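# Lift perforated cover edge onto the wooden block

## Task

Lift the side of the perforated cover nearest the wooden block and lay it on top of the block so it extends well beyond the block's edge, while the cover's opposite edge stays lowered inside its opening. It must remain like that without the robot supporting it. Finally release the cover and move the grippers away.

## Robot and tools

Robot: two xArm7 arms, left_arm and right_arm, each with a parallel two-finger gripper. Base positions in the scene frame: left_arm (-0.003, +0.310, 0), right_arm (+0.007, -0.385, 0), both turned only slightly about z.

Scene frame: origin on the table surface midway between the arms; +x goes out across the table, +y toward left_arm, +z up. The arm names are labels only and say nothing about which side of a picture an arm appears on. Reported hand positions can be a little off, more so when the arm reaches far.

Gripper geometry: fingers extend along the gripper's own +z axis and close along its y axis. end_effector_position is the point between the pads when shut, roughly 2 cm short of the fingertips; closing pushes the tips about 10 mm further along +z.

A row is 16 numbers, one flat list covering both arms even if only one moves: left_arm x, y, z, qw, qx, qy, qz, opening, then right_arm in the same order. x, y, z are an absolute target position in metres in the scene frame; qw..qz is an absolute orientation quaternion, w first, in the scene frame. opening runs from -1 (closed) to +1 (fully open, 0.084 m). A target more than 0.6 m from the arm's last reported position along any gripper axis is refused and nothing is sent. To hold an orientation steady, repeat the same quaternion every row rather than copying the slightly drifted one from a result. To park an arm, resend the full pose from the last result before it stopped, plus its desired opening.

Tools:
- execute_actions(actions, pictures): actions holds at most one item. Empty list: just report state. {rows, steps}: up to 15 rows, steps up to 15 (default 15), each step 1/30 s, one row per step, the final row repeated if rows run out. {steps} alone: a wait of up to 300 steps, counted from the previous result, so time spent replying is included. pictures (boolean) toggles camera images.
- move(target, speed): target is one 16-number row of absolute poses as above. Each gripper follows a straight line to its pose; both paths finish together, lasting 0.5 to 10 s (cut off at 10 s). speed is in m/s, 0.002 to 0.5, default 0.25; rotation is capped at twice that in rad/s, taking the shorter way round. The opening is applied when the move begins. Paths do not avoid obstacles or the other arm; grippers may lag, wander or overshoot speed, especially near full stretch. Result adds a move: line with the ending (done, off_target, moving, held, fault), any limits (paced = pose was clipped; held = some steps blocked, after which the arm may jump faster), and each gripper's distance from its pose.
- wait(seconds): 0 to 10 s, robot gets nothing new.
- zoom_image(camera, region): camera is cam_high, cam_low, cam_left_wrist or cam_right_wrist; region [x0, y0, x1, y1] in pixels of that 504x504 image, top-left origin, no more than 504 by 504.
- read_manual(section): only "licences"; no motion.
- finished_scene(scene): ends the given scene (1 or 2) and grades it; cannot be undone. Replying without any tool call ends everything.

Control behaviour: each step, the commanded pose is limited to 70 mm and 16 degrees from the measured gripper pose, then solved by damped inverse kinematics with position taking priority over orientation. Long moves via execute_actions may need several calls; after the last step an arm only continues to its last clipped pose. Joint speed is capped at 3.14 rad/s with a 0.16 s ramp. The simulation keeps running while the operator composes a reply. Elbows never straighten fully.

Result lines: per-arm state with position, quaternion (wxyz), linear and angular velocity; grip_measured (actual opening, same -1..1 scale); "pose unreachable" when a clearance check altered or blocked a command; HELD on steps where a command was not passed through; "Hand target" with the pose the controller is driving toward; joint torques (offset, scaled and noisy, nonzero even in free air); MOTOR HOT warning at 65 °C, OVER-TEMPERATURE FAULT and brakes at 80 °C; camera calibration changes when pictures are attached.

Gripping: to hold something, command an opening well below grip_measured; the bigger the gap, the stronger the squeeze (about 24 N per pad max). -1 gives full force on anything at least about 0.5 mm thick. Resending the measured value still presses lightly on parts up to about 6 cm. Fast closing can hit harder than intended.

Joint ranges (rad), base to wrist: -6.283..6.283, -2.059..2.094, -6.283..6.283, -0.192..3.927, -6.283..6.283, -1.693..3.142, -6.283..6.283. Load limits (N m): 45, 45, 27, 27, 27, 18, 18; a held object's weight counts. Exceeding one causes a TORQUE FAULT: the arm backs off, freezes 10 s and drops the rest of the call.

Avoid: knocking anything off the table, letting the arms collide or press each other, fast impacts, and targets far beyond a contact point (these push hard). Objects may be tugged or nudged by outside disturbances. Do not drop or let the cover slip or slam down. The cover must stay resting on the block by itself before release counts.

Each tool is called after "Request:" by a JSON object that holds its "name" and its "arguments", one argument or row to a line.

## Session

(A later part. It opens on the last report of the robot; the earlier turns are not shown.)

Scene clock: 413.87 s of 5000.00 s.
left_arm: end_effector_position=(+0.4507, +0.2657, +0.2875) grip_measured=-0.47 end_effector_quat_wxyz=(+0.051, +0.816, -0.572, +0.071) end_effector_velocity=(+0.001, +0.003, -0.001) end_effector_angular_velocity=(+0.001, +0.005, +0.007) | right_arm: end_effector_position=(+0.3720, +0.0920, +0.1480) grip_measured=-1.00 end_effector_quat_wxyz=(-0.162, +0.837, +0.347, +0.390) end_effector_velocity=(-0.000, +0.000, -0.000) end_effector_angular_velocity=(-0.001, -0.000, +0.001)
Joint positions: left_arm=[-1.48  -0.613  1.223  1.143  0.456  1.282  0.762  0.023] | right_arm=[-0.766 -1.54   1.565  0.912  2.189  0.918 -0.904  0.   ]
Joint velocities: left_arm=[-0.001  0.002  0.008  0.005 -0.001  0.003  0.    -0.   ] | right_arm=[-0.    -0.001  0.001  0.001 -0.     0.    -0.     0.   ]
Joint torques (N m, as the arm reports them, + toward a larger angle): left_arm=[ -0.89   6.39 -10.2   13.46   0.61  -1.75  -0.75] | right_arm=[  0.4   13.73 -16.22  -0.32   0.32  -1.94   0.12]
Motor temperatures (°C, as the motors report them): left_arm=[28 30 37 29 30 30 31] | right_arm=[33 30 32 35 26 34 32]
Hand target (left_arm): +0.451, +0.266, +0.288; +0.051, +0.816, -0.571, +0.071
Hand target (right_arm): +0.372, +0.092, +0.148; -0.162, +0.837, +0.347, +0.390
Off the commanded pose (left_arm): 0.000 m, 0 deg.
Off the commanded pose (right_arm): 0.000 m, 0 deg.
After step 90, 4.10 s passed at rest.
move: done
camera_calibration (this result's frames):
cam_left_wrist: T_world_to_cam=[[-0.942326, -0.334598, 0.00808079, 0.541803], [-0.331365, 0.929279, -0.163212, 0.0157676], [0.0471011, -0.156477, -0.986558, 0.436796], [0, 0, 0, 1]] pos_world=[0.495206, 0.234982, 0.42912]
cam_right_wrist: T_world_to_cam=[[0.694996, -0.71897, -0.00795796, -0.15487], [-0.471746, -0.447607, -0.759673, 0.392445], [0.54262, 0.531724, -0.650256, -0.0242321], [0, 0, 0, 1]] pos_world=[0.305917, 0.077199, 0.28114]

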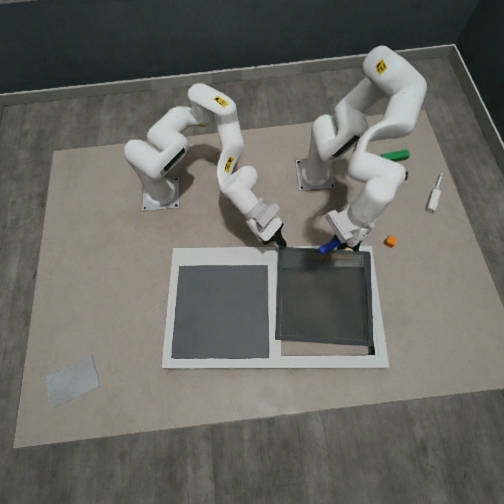

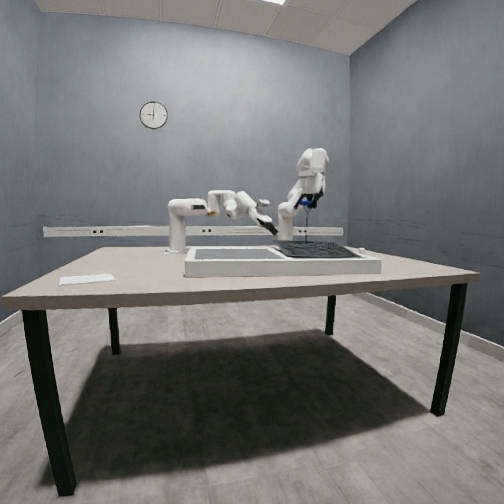

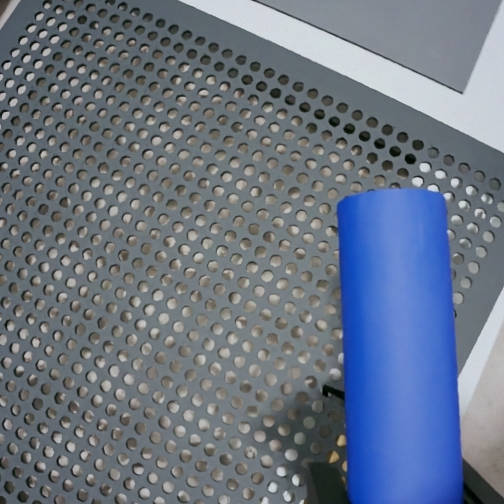

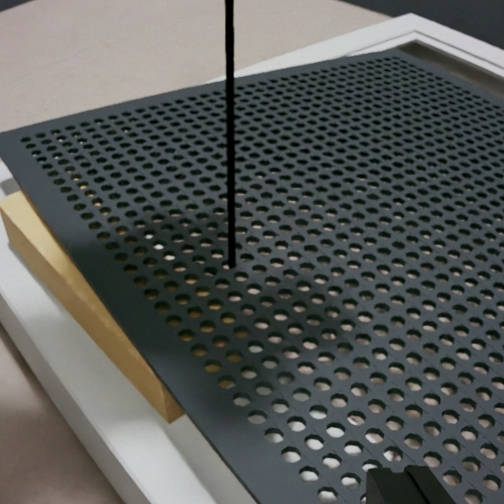

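Request:
{"name": "move", "arguments": {
  "target": [0.45068,0.26570,0.28774,0.04999,0.81603,-0.57139,0.07140,-1,0.325,0.115,0.13,0,0.9239,0,0.3827,-1],
  "speed": 0.15
}}

Request:
{"name": "move", "arguments": {
  "target": [0.45068,0.26570,0.28774,0.04999,0.81603,-0.57139,0.07140,-1,0.35,0.115,0.104,0,0.9239,0,0.3827,-1],
  "speed": 0.04
}}

Scene clock: 438.50 s of 5000.00 s.
left_arm: end_effector_position=(+0.4507, +0.2657, +0.2877) grip_measured=-0.47 end_effector_quat_wxyz=(+0.050, +0.816, -0.571, +0.071) end_effector_velocity=(+0.000, +0.001, -0.000) end_effector_angular_velocity=(-0.000, +0.000, +0.002) | right_arm: end_effector_position=(+0.3254, +0.1149, +0.1306) grip_measured=-1.00 end_effector_quat_wxyz=(-0.000, +0.924, -0.000, +0.383) end_effector_velocity=(-0.000, +0.000, -0.001) end_effector_angular_velocity=(+0.000, +0.002, -0.004)
Joint positions: left_arm=[-1.478 -0.613  1.221  1.141  0.458  1.281  0.761  0.023] | right_arm=[-0.72  -1.667  1.522  1.209  1.251  0.958  0.57   0.   ]
Joint velocities: left_arm=[ 0.001 -0.001  0.001 -0.     0.    -0.    -0.     0.   ] | right_arm=[-0.001 -0.    -0.     0.003 -0.002  0.004  0.006  0.   ]
Joint torques (N m, as the arm reports them, + toward a larger angle): left_arm=[ -1.21   6.49 -10.19  13.44   0.56  -1.65  -0.81] | right_arm=[  0.14  17.45 -17.02  -2.52  -0.39  -2.31   0.11]
Motor temperatures (°C, as the motors report them): left_arm=[28 30 36 30 30 30 31] | right_arm=[33 31 32 35 26 34 32]
Hand target (left_arm): +0.451, +0.266, +0.288; +0.050, +0.816, -0.571, +0.071
Hand target (right_arm): +0.325, +0.115, +0.131; -0.000, +0.924, +0.000, +0.383
Off the commanded pose (left_arm): 0.000 m, 0 deg.
Off the commanded pose (right_arm): 0.001 m, 0 deg.
After step 90, 18.63 s passed at rest.
move: done
camera_calibration (this result's frames):
cam_left_wrist: T_world_to_cam=[[-0.94216, -0.335112, 0.00583692, 0.542476], [-0.331529, 0.929246, -0.163064, 0.0158259], [0.0492207, -0.155567, -0.986598, 0.435823], [0, 0, 0, 1]] pos_world=[0.494894, 0.234884, 0.429396]
cam_right_wrist: T_world_to_cam=[[-0.0175304, -0.999823, -0.00684697, 0.157862], [-0.713947, 0.0173117, -0.699986, 0.385034], [0.699981, -0.0073827, -0.714124, -0.00336362], [0, 0, 0, 1]] pos_world=[0.280016, 0.151144, 0.268198]

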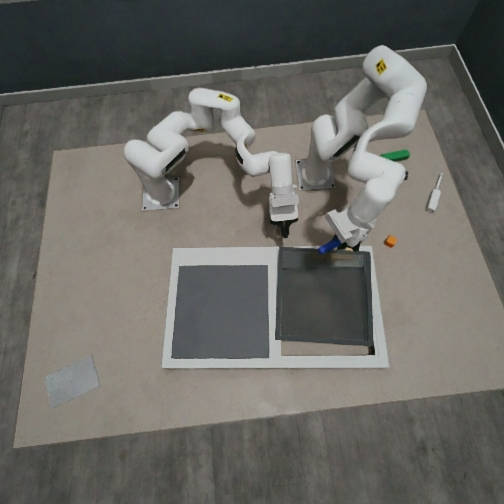

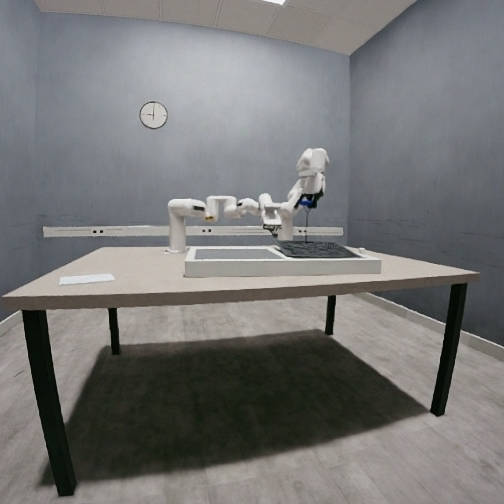

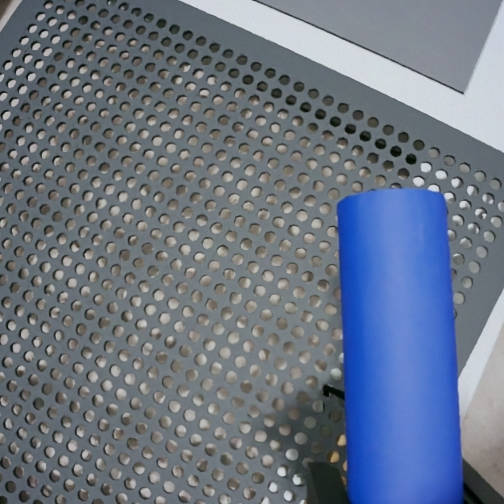

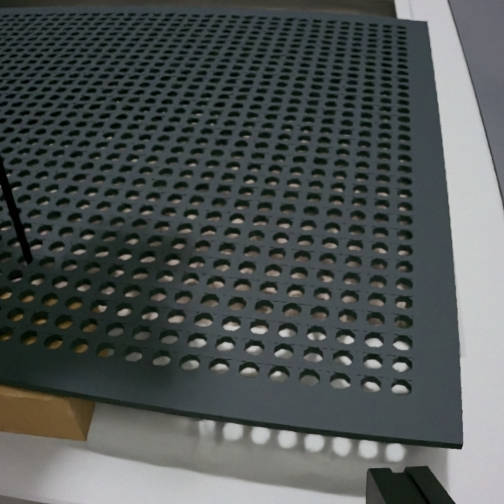

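Scene clock: 439.70 s of 5000.00 s.
left_arm: end_effector_position=(+0.4507, +0.2657, +0.2878) grip_measured=-0.47 end_effector_quat_wxyz=(+0.050, +0.816, -0.571, +0.072) end_effector_velocity=(-0.000, -0.001, +0.000) end_effector_angular_velocity=(+0.001, -0.000, -0.001) | right_arm: end_effector_position=(+0.3494, +0.1155, +0.1041) grip_measured=-1.00 end_effector_quat_wxyz=(-0.000, +0.924, +0.001, +0.382) end_effector_velocity=(+0.001, -0.001, -0.001) end_effector_angular_velocity=(+0.000, +0.001, -0.003)
Joint positions: left_arm=[-1.478 -0.613  1.221  1.142  0.458  1.281  0.761  0.023] | right_arm=[-0.783 -1.689  1.572  1.244  1.303  0.906  0.553  0.   ]
Joint velocities: left_arm=[-0.     0.    -0.001 -0.     0.     0.    -0.    -0.   ] | right_arm=[-0.003 -0.     0.001 -0.001  0.001 -0.001 -0.     0.   ]
Joint torques (N m, as the arm reports them, + toward a larger angle): left_arm=[ -1.15   6.53 -10.11  13.44   0.65  -1.53  -0.82] | right_arm=[ -0.83  16.93 -17.12  -3.84  -0.6   -2.57   0.1 ]
Motor temperatures (°C, as the motors report them): left_arm=[28 30 36 30 30 30 31] | right_arm=[33 31 32 35 26 34 32]
Hand target (left_arm): +0.451, +0.266, +0.288; +0.050, +0.816, -0.571, +0.071
Hand target (right_arm): +0.350, +0.115, +0.104; +0.000, +0.924, +0.000, +0.383
Off the commanded pose (left_arm): 0.000 m, 0 deg.
Off the commanded pose (right_arm): 0.001 m, 0 deg.
move: done
camera_calibration (this result's frames):
cam_left_wrist: T_world_to_cam=[[-0.942148, -0.335149, 0.00568014, 0.542574], [-0.331535, 0.929221, -0.163194, 0.0158989], [0.0494164, -0.155636, -0.986578, 0.435795], [0, 0, 0, 1]] pos_world=[0.494921, 0.234895, 0.429458]
cam_right_wrist: T_world_to_cam=[[-0.0161884, -0.999848, -0.00645835, 0.15817], [-0.714064, 0.0160822, -0.699895, 0.383807], [0.699893, -0.00671852, -0.714216, -0.0391493], [0, 0, 0, 1]] pos_world=[0.304024, 0.151711, 0.241685]

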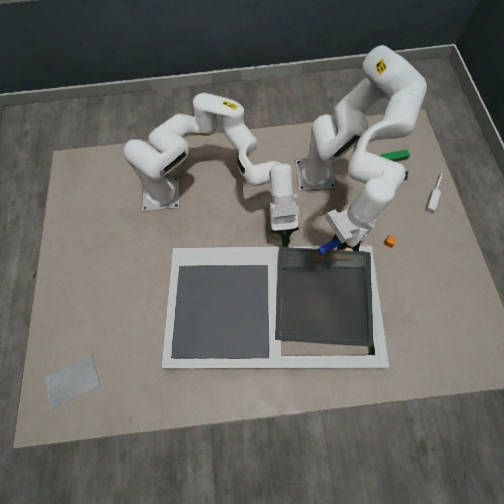

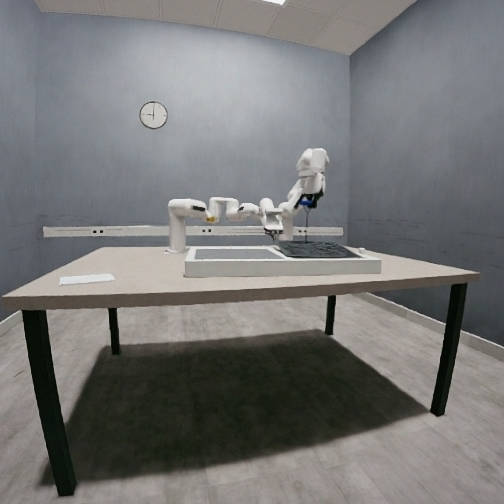

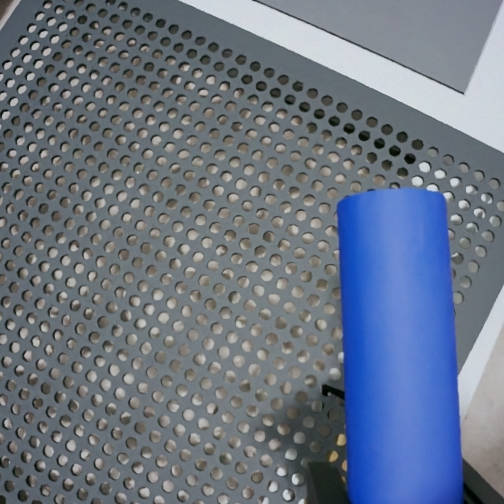

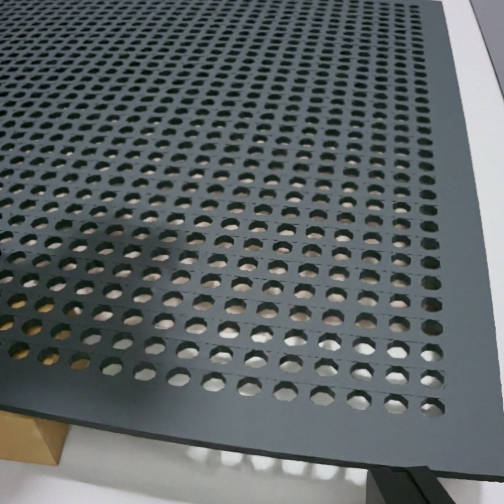

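Request:
{"name": "move", "arguments": {
  "target": [0.45068,0.26570,0.28774,0.04999,0.81603,-0.57139,0.07140,-1,0.37,0.115,0.104,0,0.9239,0,0.3827,-1],
  "speed": 0.01
}}

Request:
{"name": "zoom_image", "arguments": {
  "camera": "cam_high",
  "region": [260, 230, 400, 370]
}}

Scene clock: 447.83 s of 5000.00 s.
left_arm: end_effector_position=(+0.4507, +0.2657, +0.2877) grip_measured=-0.47 end_effector_quat_wxyz=(+0.050, +0.816, -0.571, +0.071) end_effector_velocity=(+0.000, +0.000, -0.000) end_effector_angular_velocity=(+0.001, +0.000, +0.001) | right_arm: end_effector_position=(+0.3698, +0.1155, +0.1047) grip_measured=-1.00 end_effector_quat_wxyz=(-0.001, +0.924, +0.000, +0.383) end_effector_velocity=(+0.001, -0.000, -0.000) end_effector_angular_velocity=(-0.002, -0.001, +0.000)
Joint positions: left_arm=[-1.477 -0.613  1.221  1.141  0.458  1.281  0.761  0.023] | right_arm=[-0.84  -1.684  1.573  1.276  1.317  0.889  0.527  0.   ]
Joint velocities: left_arm=[ 0.  0.  0.  0.  0.  0. -0. -0.] | right_arm=[-0.002 -0.001  0.     0.001 -0.    -0.    -0.001  0.   ]
Joint torques (N m, as the arm reports them, + toward a larger angle): left_arm=[ -0.83   6.46 -10.09  12.83   0.42  -0.67  -0.79] | right_arm=[ -2.77  16.5  -14.25  -4.16  -0.07  -1.74   0.1 ]
Motor temperatures (°C, as the motors report them): left_arm=[28 30 36 30 30 30 31] | right_arm=[33 31 32 35 26 34 32]
Hand target (left_arm): +0.451, +0.266, +0.288; +0.050, +0.816, -0.571, +0.071
Hand target (right_arm): +0.370, +0.115, +0.104; +0.000, +0.924, +0.000, +0.383
Off the commanded pose (left_arm): 0.000 m, 0 deg.
Off the commanded pose (right_arm): 0.001 m, 0 deg.
After step 90, 2.90 s passed at rest.
move: done
camera_calibration (this result's frames):
cam_left_wrist: T_world_to_cam=[[-0.942149, -0.335144, 0.00585272, 0.542487], [-0.331565, 0.92924, -0.163025, 0.0158048], [0.0491982, -0.155534, -0.986605, 0.435783], [0, 0, 0, 1]] pos_world=[0.494904, 0.234904, 0.429347]
cam_right_wrist: T_world_to_cam=[[-0.0164435, -0.999837, -0.00742532, 0.158734], [-0.71307, 0.0169324, -0.700889, 0.398459], [0.7009, -0.00623026, -0.713232, -0.0534476], [0, 0, 0, 1]] pos_world=[0.324201, 0.151629, 0.242334]

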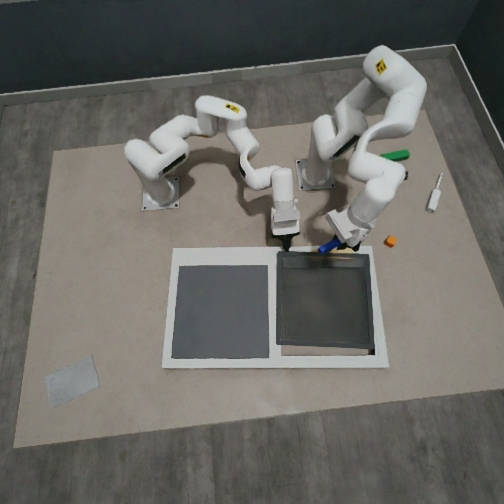

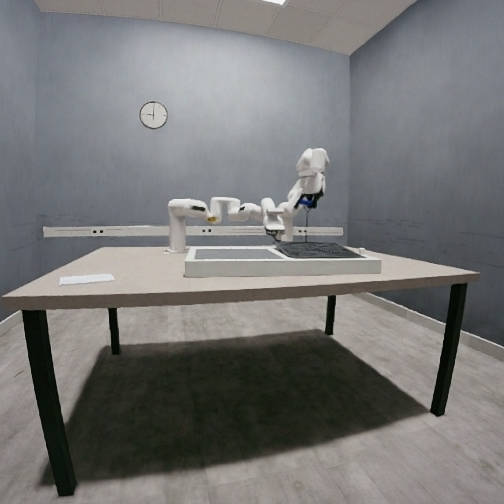

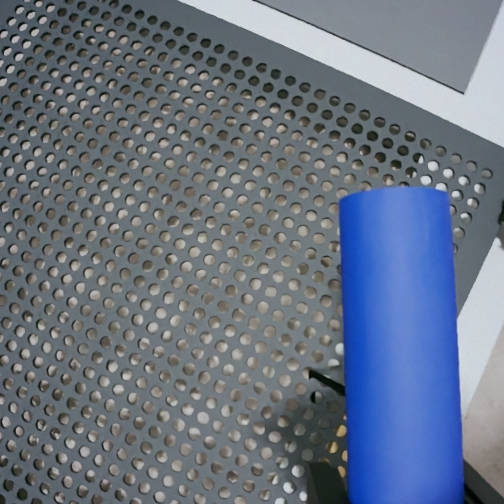

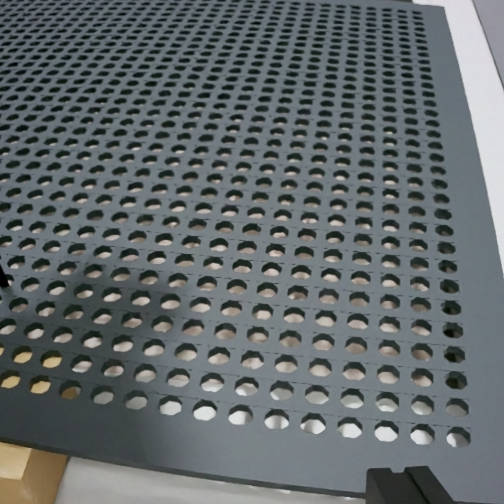

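Region (260, 230, 400, 370) of cam_high's 504x504 image, scaled by 3.600, with more detail than that image has.

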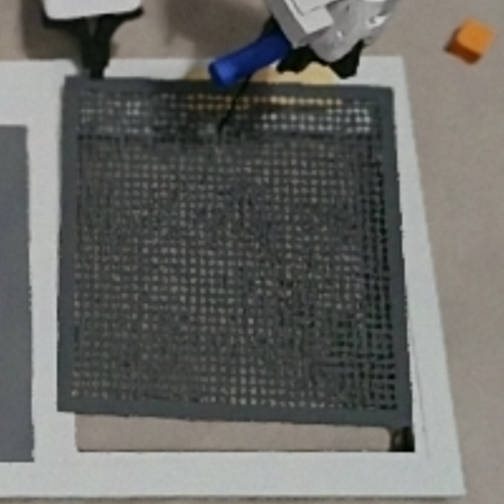

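Request:
{"name": "move", "arguments": {
  "target": [0.45068,0.26570,0.28774,0.04999,0.81603,-0.57139,0.07140,-1,0.345,0.03,0.125,-0.1,0.89,0.24,0.37,-1],
  "speed": 0.15
}}

Request:
{"name": "move", "arguments": {
  "target": [0.45068,0.26570,0.28774,0.04999,0.81603,-0.57139,0.07140,-1,0.6,0.005,0.1,-0.1913,0.8001,0.4619,0.3314,-1],
  "speed": 0.2
}}

Scene clock: 476.13 s of 5000.00 s.
left_arm: end_effector_position=(+0.4507, +0.2657, +0.2877) grip_measured=-0.47 end_effector_quat_wxyz=(+0.050, +0.816, -0.571, +0.071) end_effector_velocity=(+0.000, -0.000, -0.000) end_effector_angular_velocity=(-0.000, +0.000, +0.000) | right_arm: end_effector_position=(+0.3447, +0.0302, +0.1247) grip_measured=-1.00 end_effector_quat_wxyz=(-0.100, +0.891, +0.241, +0.371) end_effector_velocity=(+0.001, -0.001, +0.000) end_effector_angular_velocity=(+0.001, +0.001, +0.001)
Joint positions: left_arm=[-1.477 -0.613  1.221  1.141  0.458  1.281  0.761  0.023] | right_arm=[-0.602 -1.509  1.618  0.769  1.957  0.786 -0.572  0.   ]
Joint velocities: left_arm=[-0. -0.  0.  0.  0.  0. -0. -0.] | right_arm=[-0.001  0.001 -0.001 -0.003  0.003  0.002 -0.006  0.   ]
Joint torques (N m, as the arm reports them, + toward a larger angle): left_arm=[-1.07  6.52 -9.74 12.4   0.42 -0.62 -0.79] | right_arm=[  0.31  11.47 -15.18  -0.61  -0.27  -2.38   0.09]
Motor temperatures (°C, as the motors report them): left_arm=[28 30 36 30 30 30 31] | right_arm=[33 31 31 35 26 34 32]
Hand target (left_arm): +0.451, +0.266, +0.288; +0.050, +0.816, -0.571, +0.071
Hand target (right_arm): +0.345, +0.030, +0.125; -0.100, +0.891, +0.240, +0.371
Off the commanded pose (left_arm): 0.000 m, 0 deg.
Off the commanded pose (right_arm): 0.000 m, 0 deg.
After step 90, 23.13 s passed at rest.
move: done
camera_calibration (this result's frames):
cam_left_wrist: T_world_to_cam=[[-0.942164, -0.335101, 0.00586071, 0.542461], [-0.331522, 0.92925, -0.163058, 0.0158192], [0.049195, -0.155571, -0.986599, 0.435825], [0, 0, 0, 1]] pos_world=[0.494892, 0.234881, 0.429385]
cam_right_wrist: T_world_to_cam=[[0.487993, -0.872822, -0.0066631, -0.104638], [-0.623785, -0.343397, -0.702119, 0.37631], [0.610537, 0.346786, -0.712028, -0.00179077], [0, 0, 0, 1]] pos_world=[0.286893, 0.0385144, 0.262242]

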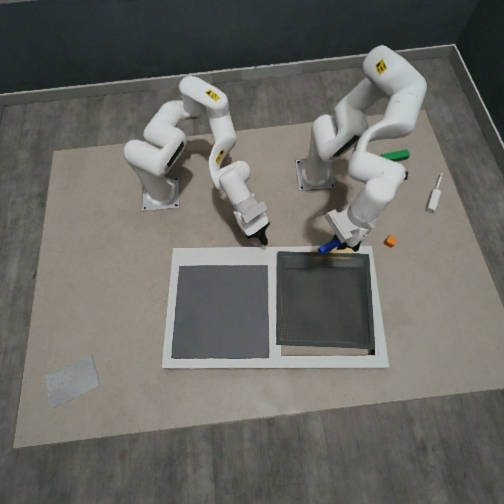

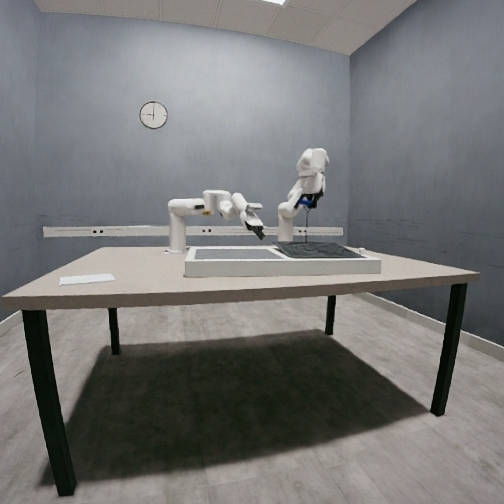

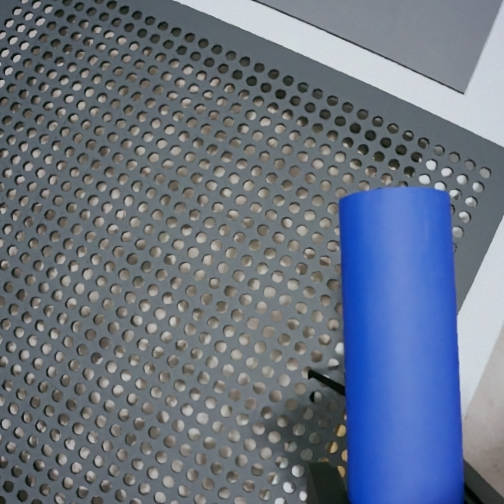

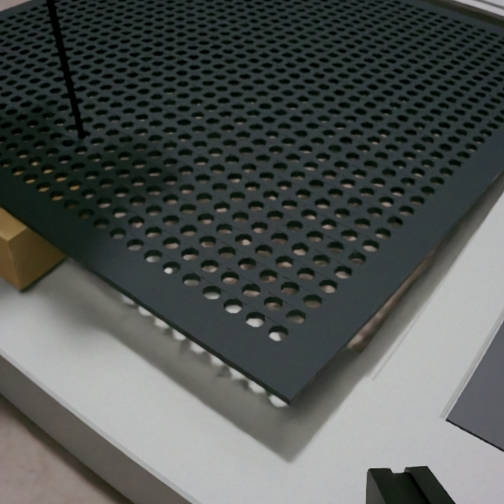

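Scene clock: 477.97 s of 5000.00 s.
left_arm: end_effector_position=(+0.4507, +0.2657, +0.2877) grip_measured=-0.47 end_effector_quat_wxyz=(+0.050, +0.816, -0.571, +0.071) end_effector_velocity=(-0.000, +0.000, -0.000) end_effector_angular_velocity=(+0.000, +0.000, +0.001) | right_arm: end_effector_position=(+0.5988, +0.0053, +0.0987) grip_measured=-1.00 end_effector_quat_wxyz=(-0.192, +0.800, +0.462, +0.330) end_effector_velocity=(+0.005, -0.008, -0.000) end_effector_angular_velocity=(-0.001, +0.000, -0.015)
Joint positions: left_arm=[-1.477 -0.613  1.221  1.141  0.458  1.281  0.761  0.023] | right_arm=[-1.65  -1.467  1.644  1.41   2.26   1.329 -1.449  0.   ]
Joint velocities: left_arm=[ 0.001 -0.    -0.    -0.     0.     0.    -0.     0.   ] | right_arm=[-0.011 -0.     0.    -0.003  0.    -0.001  0.     0.   ]
Joint torques (N m, as the arm reports them, + toward a larger angle): left_arm=[-0.86  6.68 -9.82 12.34  0.44 -0.64 -0.83] | right_arm=[  0.25  21.31 -17.     0.8    0.74  -1.33   0.12]
Motor temperatures (°C, as the motors report them): left_arm=[28 30 36 30 30 30 31] | right_arm=[33 31 31 35 26 34 32]
Hand target (left_arm): +0.451, +0.266, +0.288; +0.050, +0.816, -0.571, +0.071
Hand target (right_arm): +0.599, +0.005, +0.099; -0.192, +0.801, +0.462, +0.330
Off the commanded pose (left_arm): 0.000 m, 0 deg.
Off the commanded pose (right_arm): 0.002 m, 0 deg.
move: done
camera_calibration (this result's frames):
cam_left_wrist: T_world_to_cam=[[-0.942163, -0.335103, 0.00585577, 0.542465], [-0.331524, 0.929249, -0.163062, 0.0158218], [0.0492013, -0.155573, -0.986598, 0.435825], [0, 0, 0, 1]] pos_world=[0.494893, 0.234882, 0.429388]
cam_right_wrist: T_world_to_cam=[[0.857634, -0.514193, -0.00827344, -0.473669], [-0.372622, -0.610256, -0.699099, 0.358736], [0.354423, 0.602655, -0.714977, -0.0145737], [0, 0, 0, 1]] pos_world=[0.545073, -0.0158538, 0.236453]

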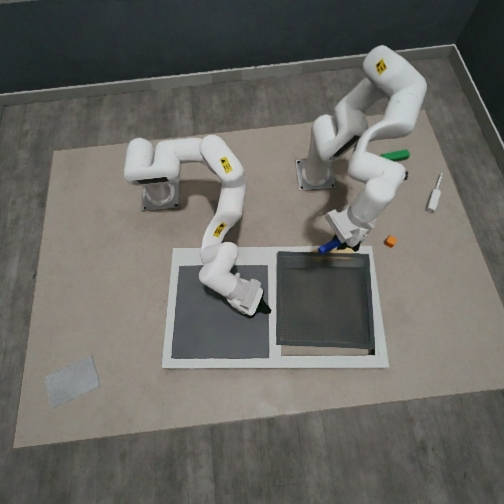

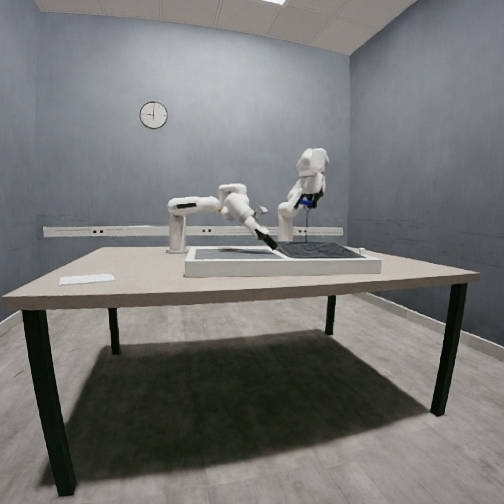

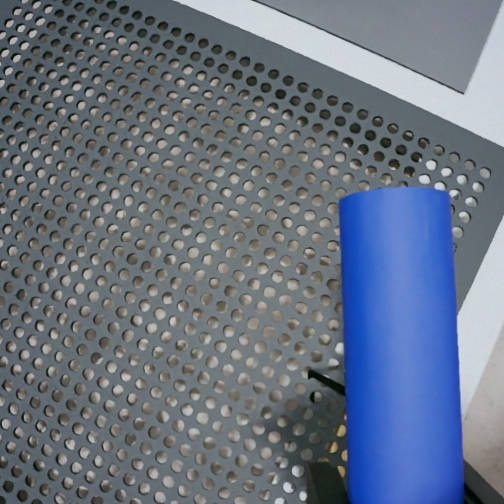

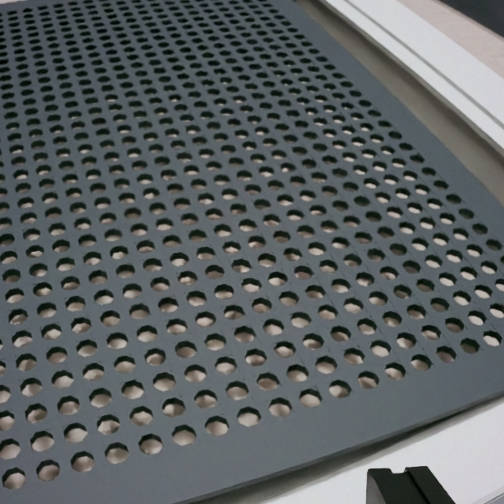

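Request:
{"name": "move", "arguments": {
  "target": [0.45068,0.26570,0.28774,0.04999,0.81603,-0.57139,0.07140,-1,0.64,0.012,0.0905,-0.1913,0.8001,0.4619,0.3314,-1],
  "speed": 0.04
}}

Request:
{"name": "move", "arguments": {
  "target": [0.45068,0.26570,0.28774,0.04999,0.81603,-0.57139,0.07140,-1,0.64,0.030,0.0905,-0.1913,0.8001,0.4619,0.3314,-1],
  "speed": 0.01
}}

Request:
{"name": "zoom_image", "arguments": {
  "camera": "cam_high",
  "region": [260, 230, 400, 370]
}}

Scene clock: 484.20 s of 5000.00 s.
left_arm: end_effector_position=(+0.4507, +0.2657, +0.2877) grip_measured=-0.47 end_effector_quat_wxyz=(+0.050, +0.816, -0.571, +0.071) end_effector_velocity=(-0.000, -0.001, +0.001) end_effector_angular_velocity=(+0.000, -0.002, -0.003) | right_arm: end_effector_position=(+0.6399, +0.0121, +0.0904) grip_measured=-1.00 end_effector_quat_wxyz=(-0.191, +0.800, +0.462, +0.331) end_effector_velocity=(-0.000, +0.002, +0.001) end_effector_angular_velocity=(-0.000, -0.002, +0.003)
Joint positions: left_arm=[-1.477 -0.613  1.221  1.141  0.458  1.281  0.761  0.023] | right_arm=[-1.791 -1.505  1.655  1.608  2.277  1.295 -1.406  0.   ]
Joint velocities: left_arm=[-0.001  0.    -0.002  0.     0.     0.     0.     0.   ] | right_arm=[ 0.     0.    -0.001  0.004 -0.    -0.001  0.001  0.   ]
Joint torques (N m, as the arm reports them, + toward a larger angle): left_arm=[-0.95  6.6  -9.64 12.42  0.68 -0.66 -0.88] | right_arm=[  0.38  23.63 -16.44   0.41   0.72  -1.43   0.13]
Motor temperatures (°C, as the motors report them): left_arm=[28 30 36 30 30 30 31] | right_arm=[33 31 32 35 26 34 32]
Hand target (left_arm): +0.451, +0.266, +0.288; +0.050, +0.816, -0.571, +0.071
Hand target (right_arm): +0.640, +0.012, +0.090; -0.191, +0.800, +0.462, +0.331
Off the commanded pose (left_arm): 0.000 m, 0 deg.
Off the commanded pose (right_arm): 0.000 m, 0 deg.
After step 90, 1.83 s passed at rest.
move: done
camera_calibration (this result's frames):
cam_left_wrist: T_world_to_cam=[[-0.942163, -0.335104, 0.00585273, 0.542467], [-0.331523, 0.929248, -0.163065, 0.0158233], [0.0492051, -0.155574, -0.986598, 0.435825], [0, 0, 0, 1]] pos_world=[0.494893, 0.234882, 0.42939]
cam_right_wrist: T_world_to_cam=[[0.857171, -0.514992, -0.00640617, -0.505371], [-0.371542, -0.609699, -0.70016, 0.371799], [0.356671, 0.602537, -0.713957, -0.0406594], [0, 0, 0, 1]] pos_world=[0.585831, -0.00907752, 0.228052]

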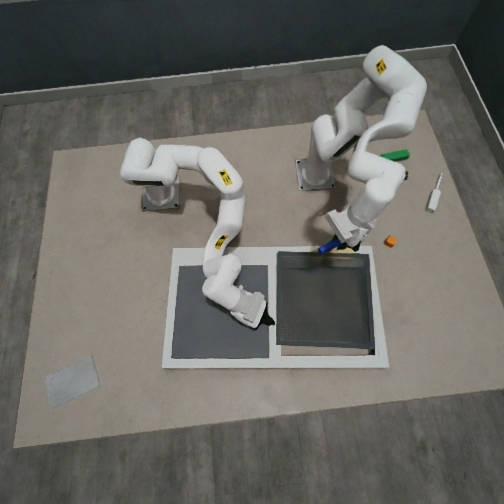

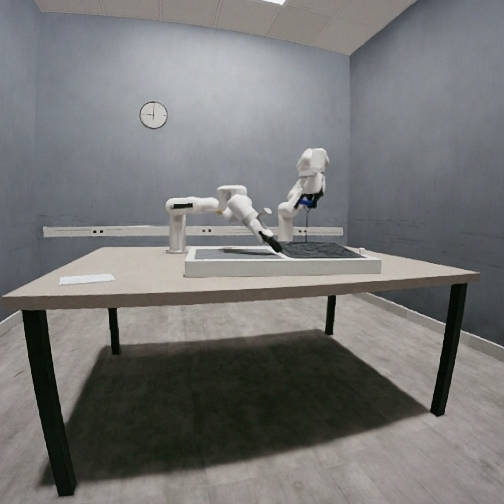

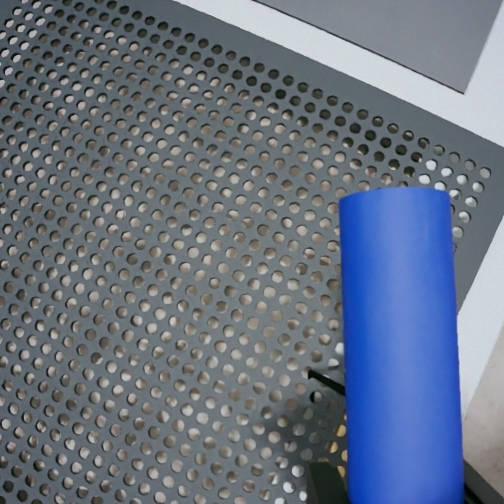

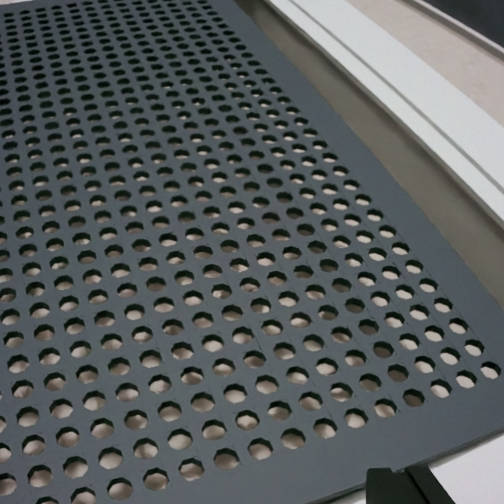

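Scene clock: 486.20 s of 5000.00 s.
left_arm: end_effector_position=(+0.4507, +0.2657, +0.2877) grip_measured=-0.47 end_effector_quat_wxyz=(+0.050, +0.816, -0.571, +0.071) end_effector_velocity=(-0.000, -0.001, +0.000) end_effector_angular_velocity=(-0.000, -0.001, -0.001) | right_arm: end_effector_position=(+0.6403, +0.0296, +0.0907) grip_measured=-1.00 end_effector_quat_wxyz=(-0.191, +0.800, +0.462, +0.332) end_effector_velocity=(-0.001, +0.002, -0.000) end_effector_angular_velocity=(+0.000, +0.001, +0.002)
Joint positions: left_arm=[-1.477 -0.613  1.221  1.141  0.458  1.281  0.761  0.023] | right_arm=[-1.792 -1.514  1.654  1.653  2.275  1.265 -1.37   0.   ]
Joint velocities: left_arm=[-0.001 -0.    -0.001  0.    -0.     0.     0.     0.   ] | right_arm=[ 0.001  0.     0.001  0.002 -0.001 -0.001  0.001  0.   ]
Joint torques (N m, as the arm reports them, + toward a larger angle): left_arm=[-0.88  6.57 -9.83 12.36  0.52 -0.7  -0.89] | right_arm=[  0.77  24.82 -15.92   0.9    0.75  -1.33   0.17]
Motor temperatures (°C, as the motors report them): left_arm=[28 30 36 30 30 30 31] | right_arm=[33 31 32 35 26 34 32]
Hand target (left_arm): +0.451, +0.266, +0.288; +0.050, +0.816, -0.571, +0.071
Hand target (right_arm): +0.640, +0.030, +0.090; -0.191, +0.800, +0.462, +0.331
Off the commanded pose (left_arm): 0.000 m, 0 deg.
Off the commanded pose (right_arm): 0.001 m, 0 deg.
move: done
camera_calibration (this result's frames):
cam_left_wrist: T_world_to_cam=[[-0.942163, -0.335104, 0.00585277, 0.542467], [-0.331524, 0.929248, -0.163064, 0.0158231], [0.0492049, -0.155574, -0.986598, 0.435825], [0, 0, 0, 1]] pos_world=[0.494893, 0.234882, 0.429389]
cam_right_wrist: T_world_to_cam=[[0.856699, -0.515784, -0.00589431, -0.4964], [-0.371734, -0.609435, -0.700287, 0.382901], [0.357605, 0.602126, -0.713837, -0.0517632], [0, 0, 0, 1]] pos_world=[0.586114, 0.00848645, 0.228265]

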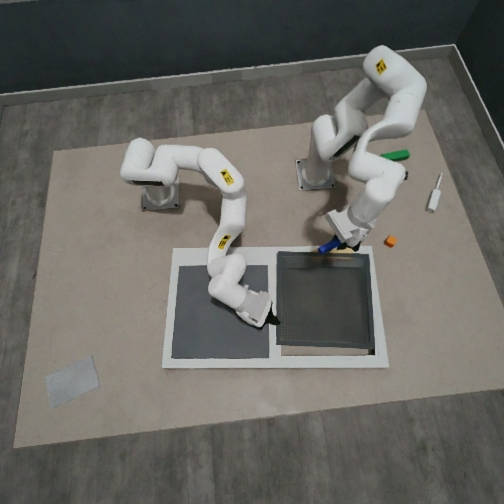

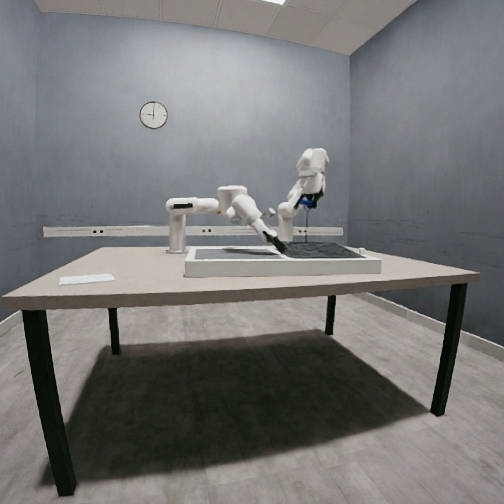

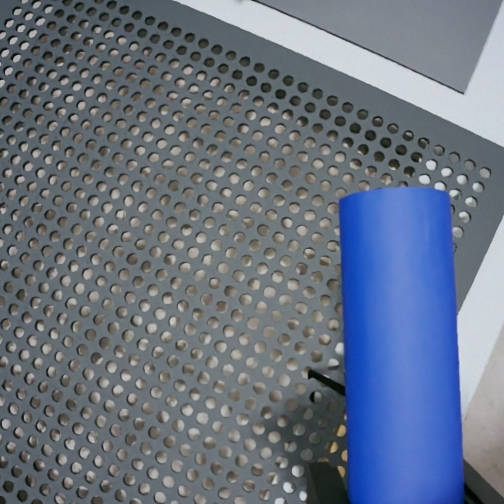

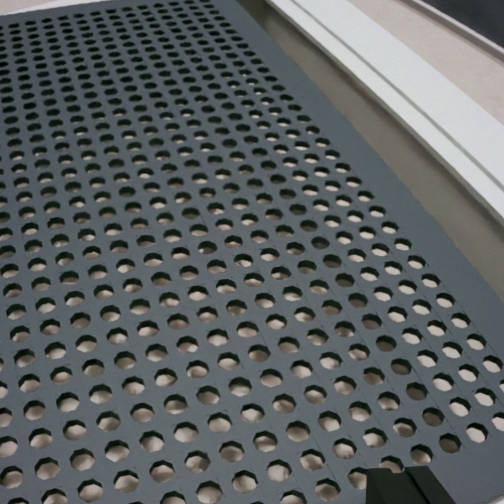

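Region (260, 230, 400, 370) of cam_high's 504x504 image, scaled by 3.600, with more detail than that image has.

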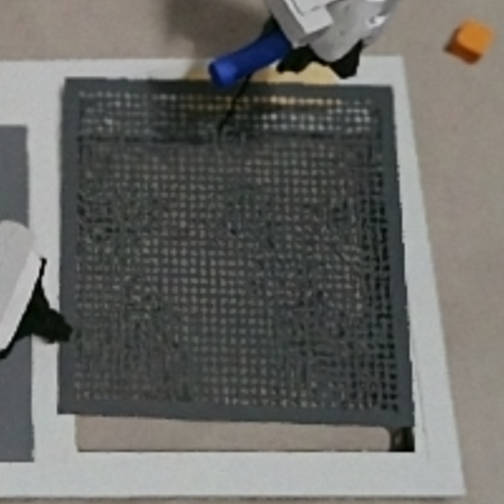

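Not yet in contact; continue.

Request:
{"name": "move", "arguments": {
  "target": [0.45068,0.26570,0.28774,0.04999,0.81603,-0.57139,0.07140,-1,0.64,0.039,0.0885,-0.1913,0.8001,0.4619,0.3314,-1],
  "speed": 0.008
}}

Request:
{"name": "zoom_image", "arguments": {
  "camera": "cam_high",
  "region": [260, 230, 400, 370]
}}

Scene clock: 491.00 s of 5000.00 s.
left_arm: end_effector_position=(+0.4507, +0.2658, +0.2877) grip_measured=-0.47 end_effector_quat_wxyz=(+0.050, +0.816, -0.571, +0.071) end_effector_velocity=(-0.000, -0.001, +0.000) end_effector_angular_velocity=(-0.002, -0.001, -0.002) | right_arm: end_effector_position=(+0.6399, +0.0390, +0.0884) grip_measured=-1.00 end_effector_quat_wxyz=(-0.191, +0.800, +0.462, +0.331) end_effector_velocity=(+0.000, -0.000, -0.000) end_effector_angular_velocity=(-0.001, -0.000, -0.002)
Joint positions: left_arm=[-1.477 -0.613  1.221  1.141  0.458  1.281  0.761  0.023] | right_arm=[-1.793 -1.521  1.656  1.678  2.277  1.249 -1.353  0.   ]
Joint velocities: left_arm=[-0.001 -0.001 -0.001  0.    -0.001 -0.     0.    -0.   ] | right_arm=[-0.001 -0.    -0.     0.001 -0.001 -0.002  0.001  0.   ]
Joint torques (N m, as the arm reports them, + toward a larger angle): left_arm=[ -1.18   6.32 -10.05  12.86   0.4   -1.15  -0.85] | right_arm=[  5.17  22.88 -11.94   4.73   1.31  -0.04   0.  ]
Motor temperatures (°C, as the motors report them): left_arm=[28 30 36 30 30 30 31] | right_arm=[33 31 32 35 26 34 32]
Hand target (left_arm): +0.451, +0.266, +0.288; +0.050, +0.816, -0.571, +0.071
Hand target (right_arm): +0.640, +0.039, +0.088; -0.191, +0.800, +0.462, +0.331
Off the commanded pose (left_arm): 0.000 m, 0 deg.
Off the commanded pose (right_arm): 0.000 m, 0 deg.
After step 90, 0.43 s passed at rest.
move: done
camera_calibration (this result's frames):
cam_left_wrist: T_world_to_cam=[[-0.942141, -0.335164, 0.0059596, 0.542438], [-0.331609, 0.92925, -0.162882, 0.0157294], [0.0490542, -0.155434, -0.986628, 0.435809], [0, 0, 0, 1]] pos_world=[0.494891, 0.234929, 0.429311]
cam_right_wrist: T_world_to_cam=[[0.857188, -0.514961, -0.00668151, -0.49151], [-0.371766, -0.609747, -0.699999, 0.38691], [0.356398, 0.602515, -0.714113, -0.0580827], [0, 0, 0, 1]] pos_world=[0.585857, 0.0178047, 0.226075]

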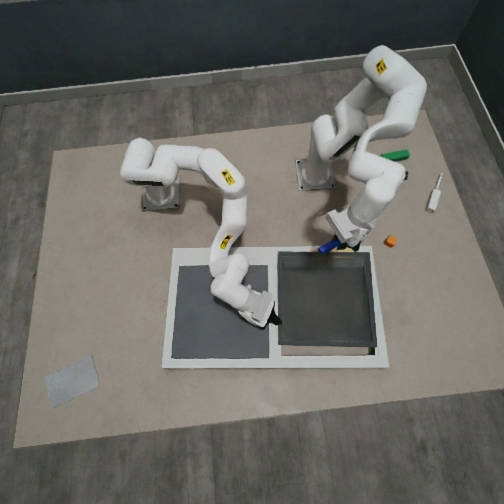

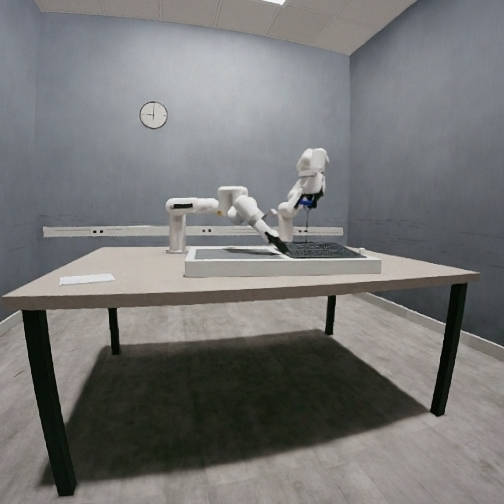

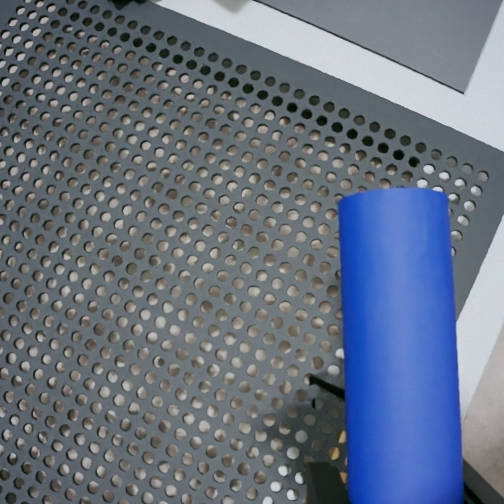

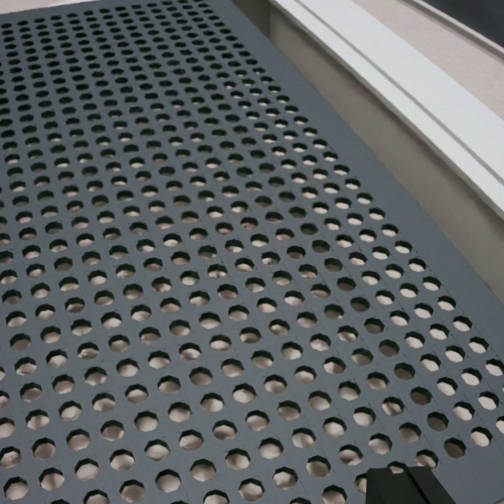

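Region (260, 230, 400, 370) of cam_high's 504x504 image, scaled by 3.600, with more detail than that image has.

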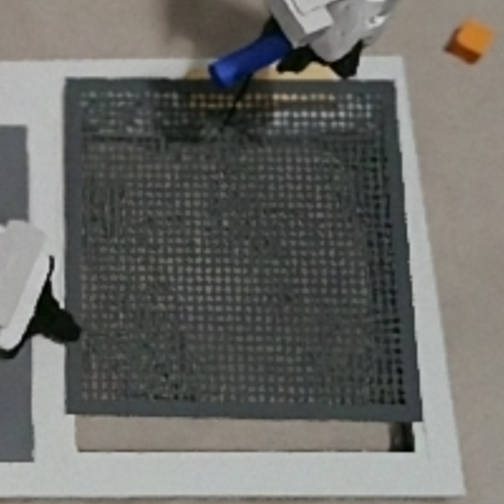

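Request:
{"name": "move", "arguments": {
  "target": [0.45068,0.26570,0.28774,0.04999,0.81603,-0.57139,0.07140,-1,0.66,-0.04,0.12,-0.1913,0.8001,0.4619,0.3314,-1],
  "speed": 0.08
}}

Request:
{"name": "zoom_image", "arguments": {
  "camera": "cam_high",
  "region": [350, 320, 400, 370]
}}

Scene clock: 496.53 s of 5000.00 s.
left_arm: end_effector_position=(+0.4507, +0.2657, +0.2877) grip_measured=-0.47 end_effector_quat_wxyz=(+0.050, +0.816, -0.571, +0.071) end_effector_velocity=(+0.000, +0.001, -0.000) end_effector_angular_velocity=(+0.000, +0.001, +0.001) | right_arm: end_effector_position=(+0.6595, -0.0394, +0.1197) grip_measured=-1.00 end_effector_quat_wxyz=(-0.192, +0.800, +0.462, +0.331) end_effector_velocity=(-0.005, +0.008, -0.003) end_effector_angular_velocity=(-0.001, +0.006, +0.018)
Joint positions: left_arm=[-1.478 -0.613  1.221  1.141  0.458  1.281  0.761  0.023] | right_arm=[-1.874 -1.459  1.616  1.587  2.237  1.396 -1.454  0.   ]
Joint velocities: left_arm=[ 0.    -0.     0.001 -0.     0.     0.    -0.     0.   ] | right_arm=[ 0.007 -0.002  0.004  0.006 -0.001  0.005 -0.002  0.   ]
Joint torques (N m, as the arm reports them, + toward a larger angle): left_arm=[ -0.91   6.35 -10.14  12.82   0.33  -1.16  -0.87] | right_arm=[ -0.4   23.78 -16.52   0.71   1.14  -1.43   0.2 ]
Motor temperatures (°C, as the motors report them): left_arm=[28 30 36 30 30 30 31] | right_arm=[33 31 32 35 26 34 32]
Hand target (left_arm): +0.451, +0.266, +0.288; +0.050, +0.816, -0.571, +0.071
Hand target (right_arm): +0.660, -0.040, +0.120; -0.192, +0.800, +0.462, +0.331
Off the commanded pose (left_arm): 0.000 m, 0 deg.
Off the commanded pose (right_arm): 0.001 m, 0 deg.
After step 90, 1.13 s passed at rest.
move: done
camera_calibration (this result's frames):
cam_left_wrist: T_world_to_cam=[[-0.942162, -0.335106, 0.00584483, 0.542471], [-0.331524, 0.929247, -0.163071, 0.0158266], [0.0492147, -0.155577, -0.986597, 0.435825], [0, 0, 0, 1]] pos_world=[0.494894, 0.234883, 0.429394]
cam_right_wrist: T_world_to_cam=[[0.857444, -0.514522, -0.00752566, -0.548488], [-0.372018, -0.609727, -0.699883, 0.368467], [0.355516, 0.60291, -0.714218, 0.00510096], [0, 0, 0, 1]] pos_world=[0.60556, -0.0606201, 0.257399]

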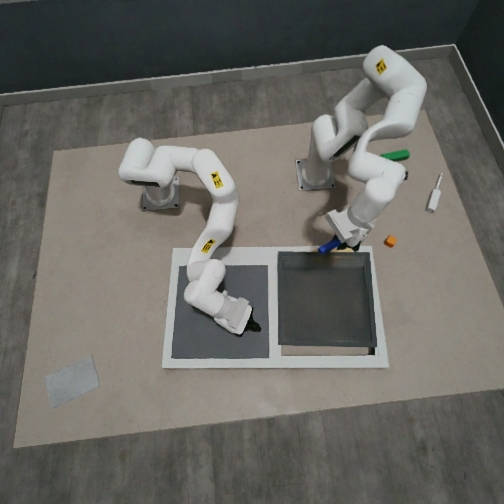

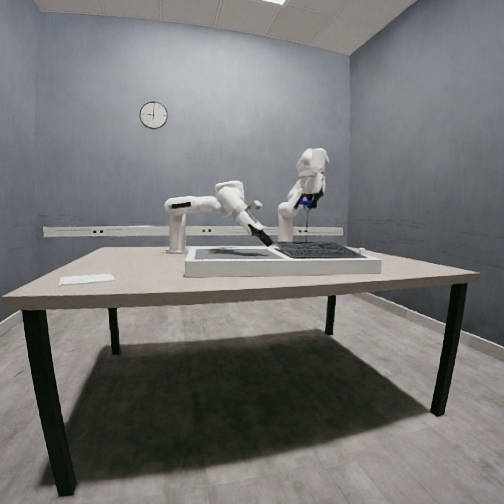

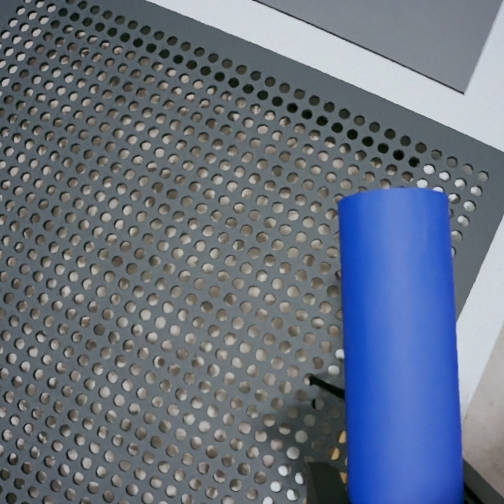

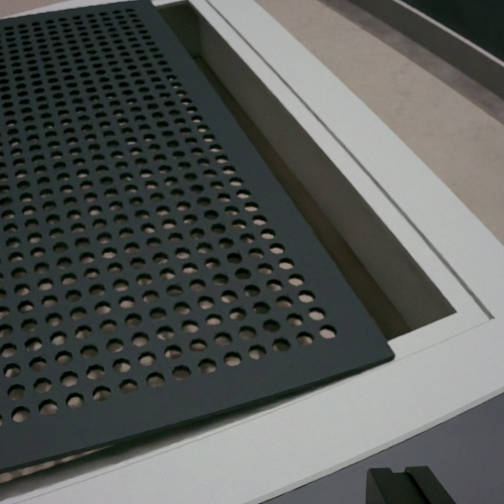

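Region (350, 320, 400, 370) of cam_high's 504x504 image, scaled by 10.080, with more detail than that image has.

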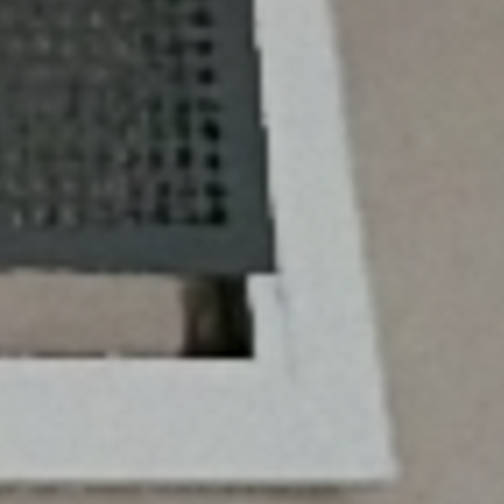

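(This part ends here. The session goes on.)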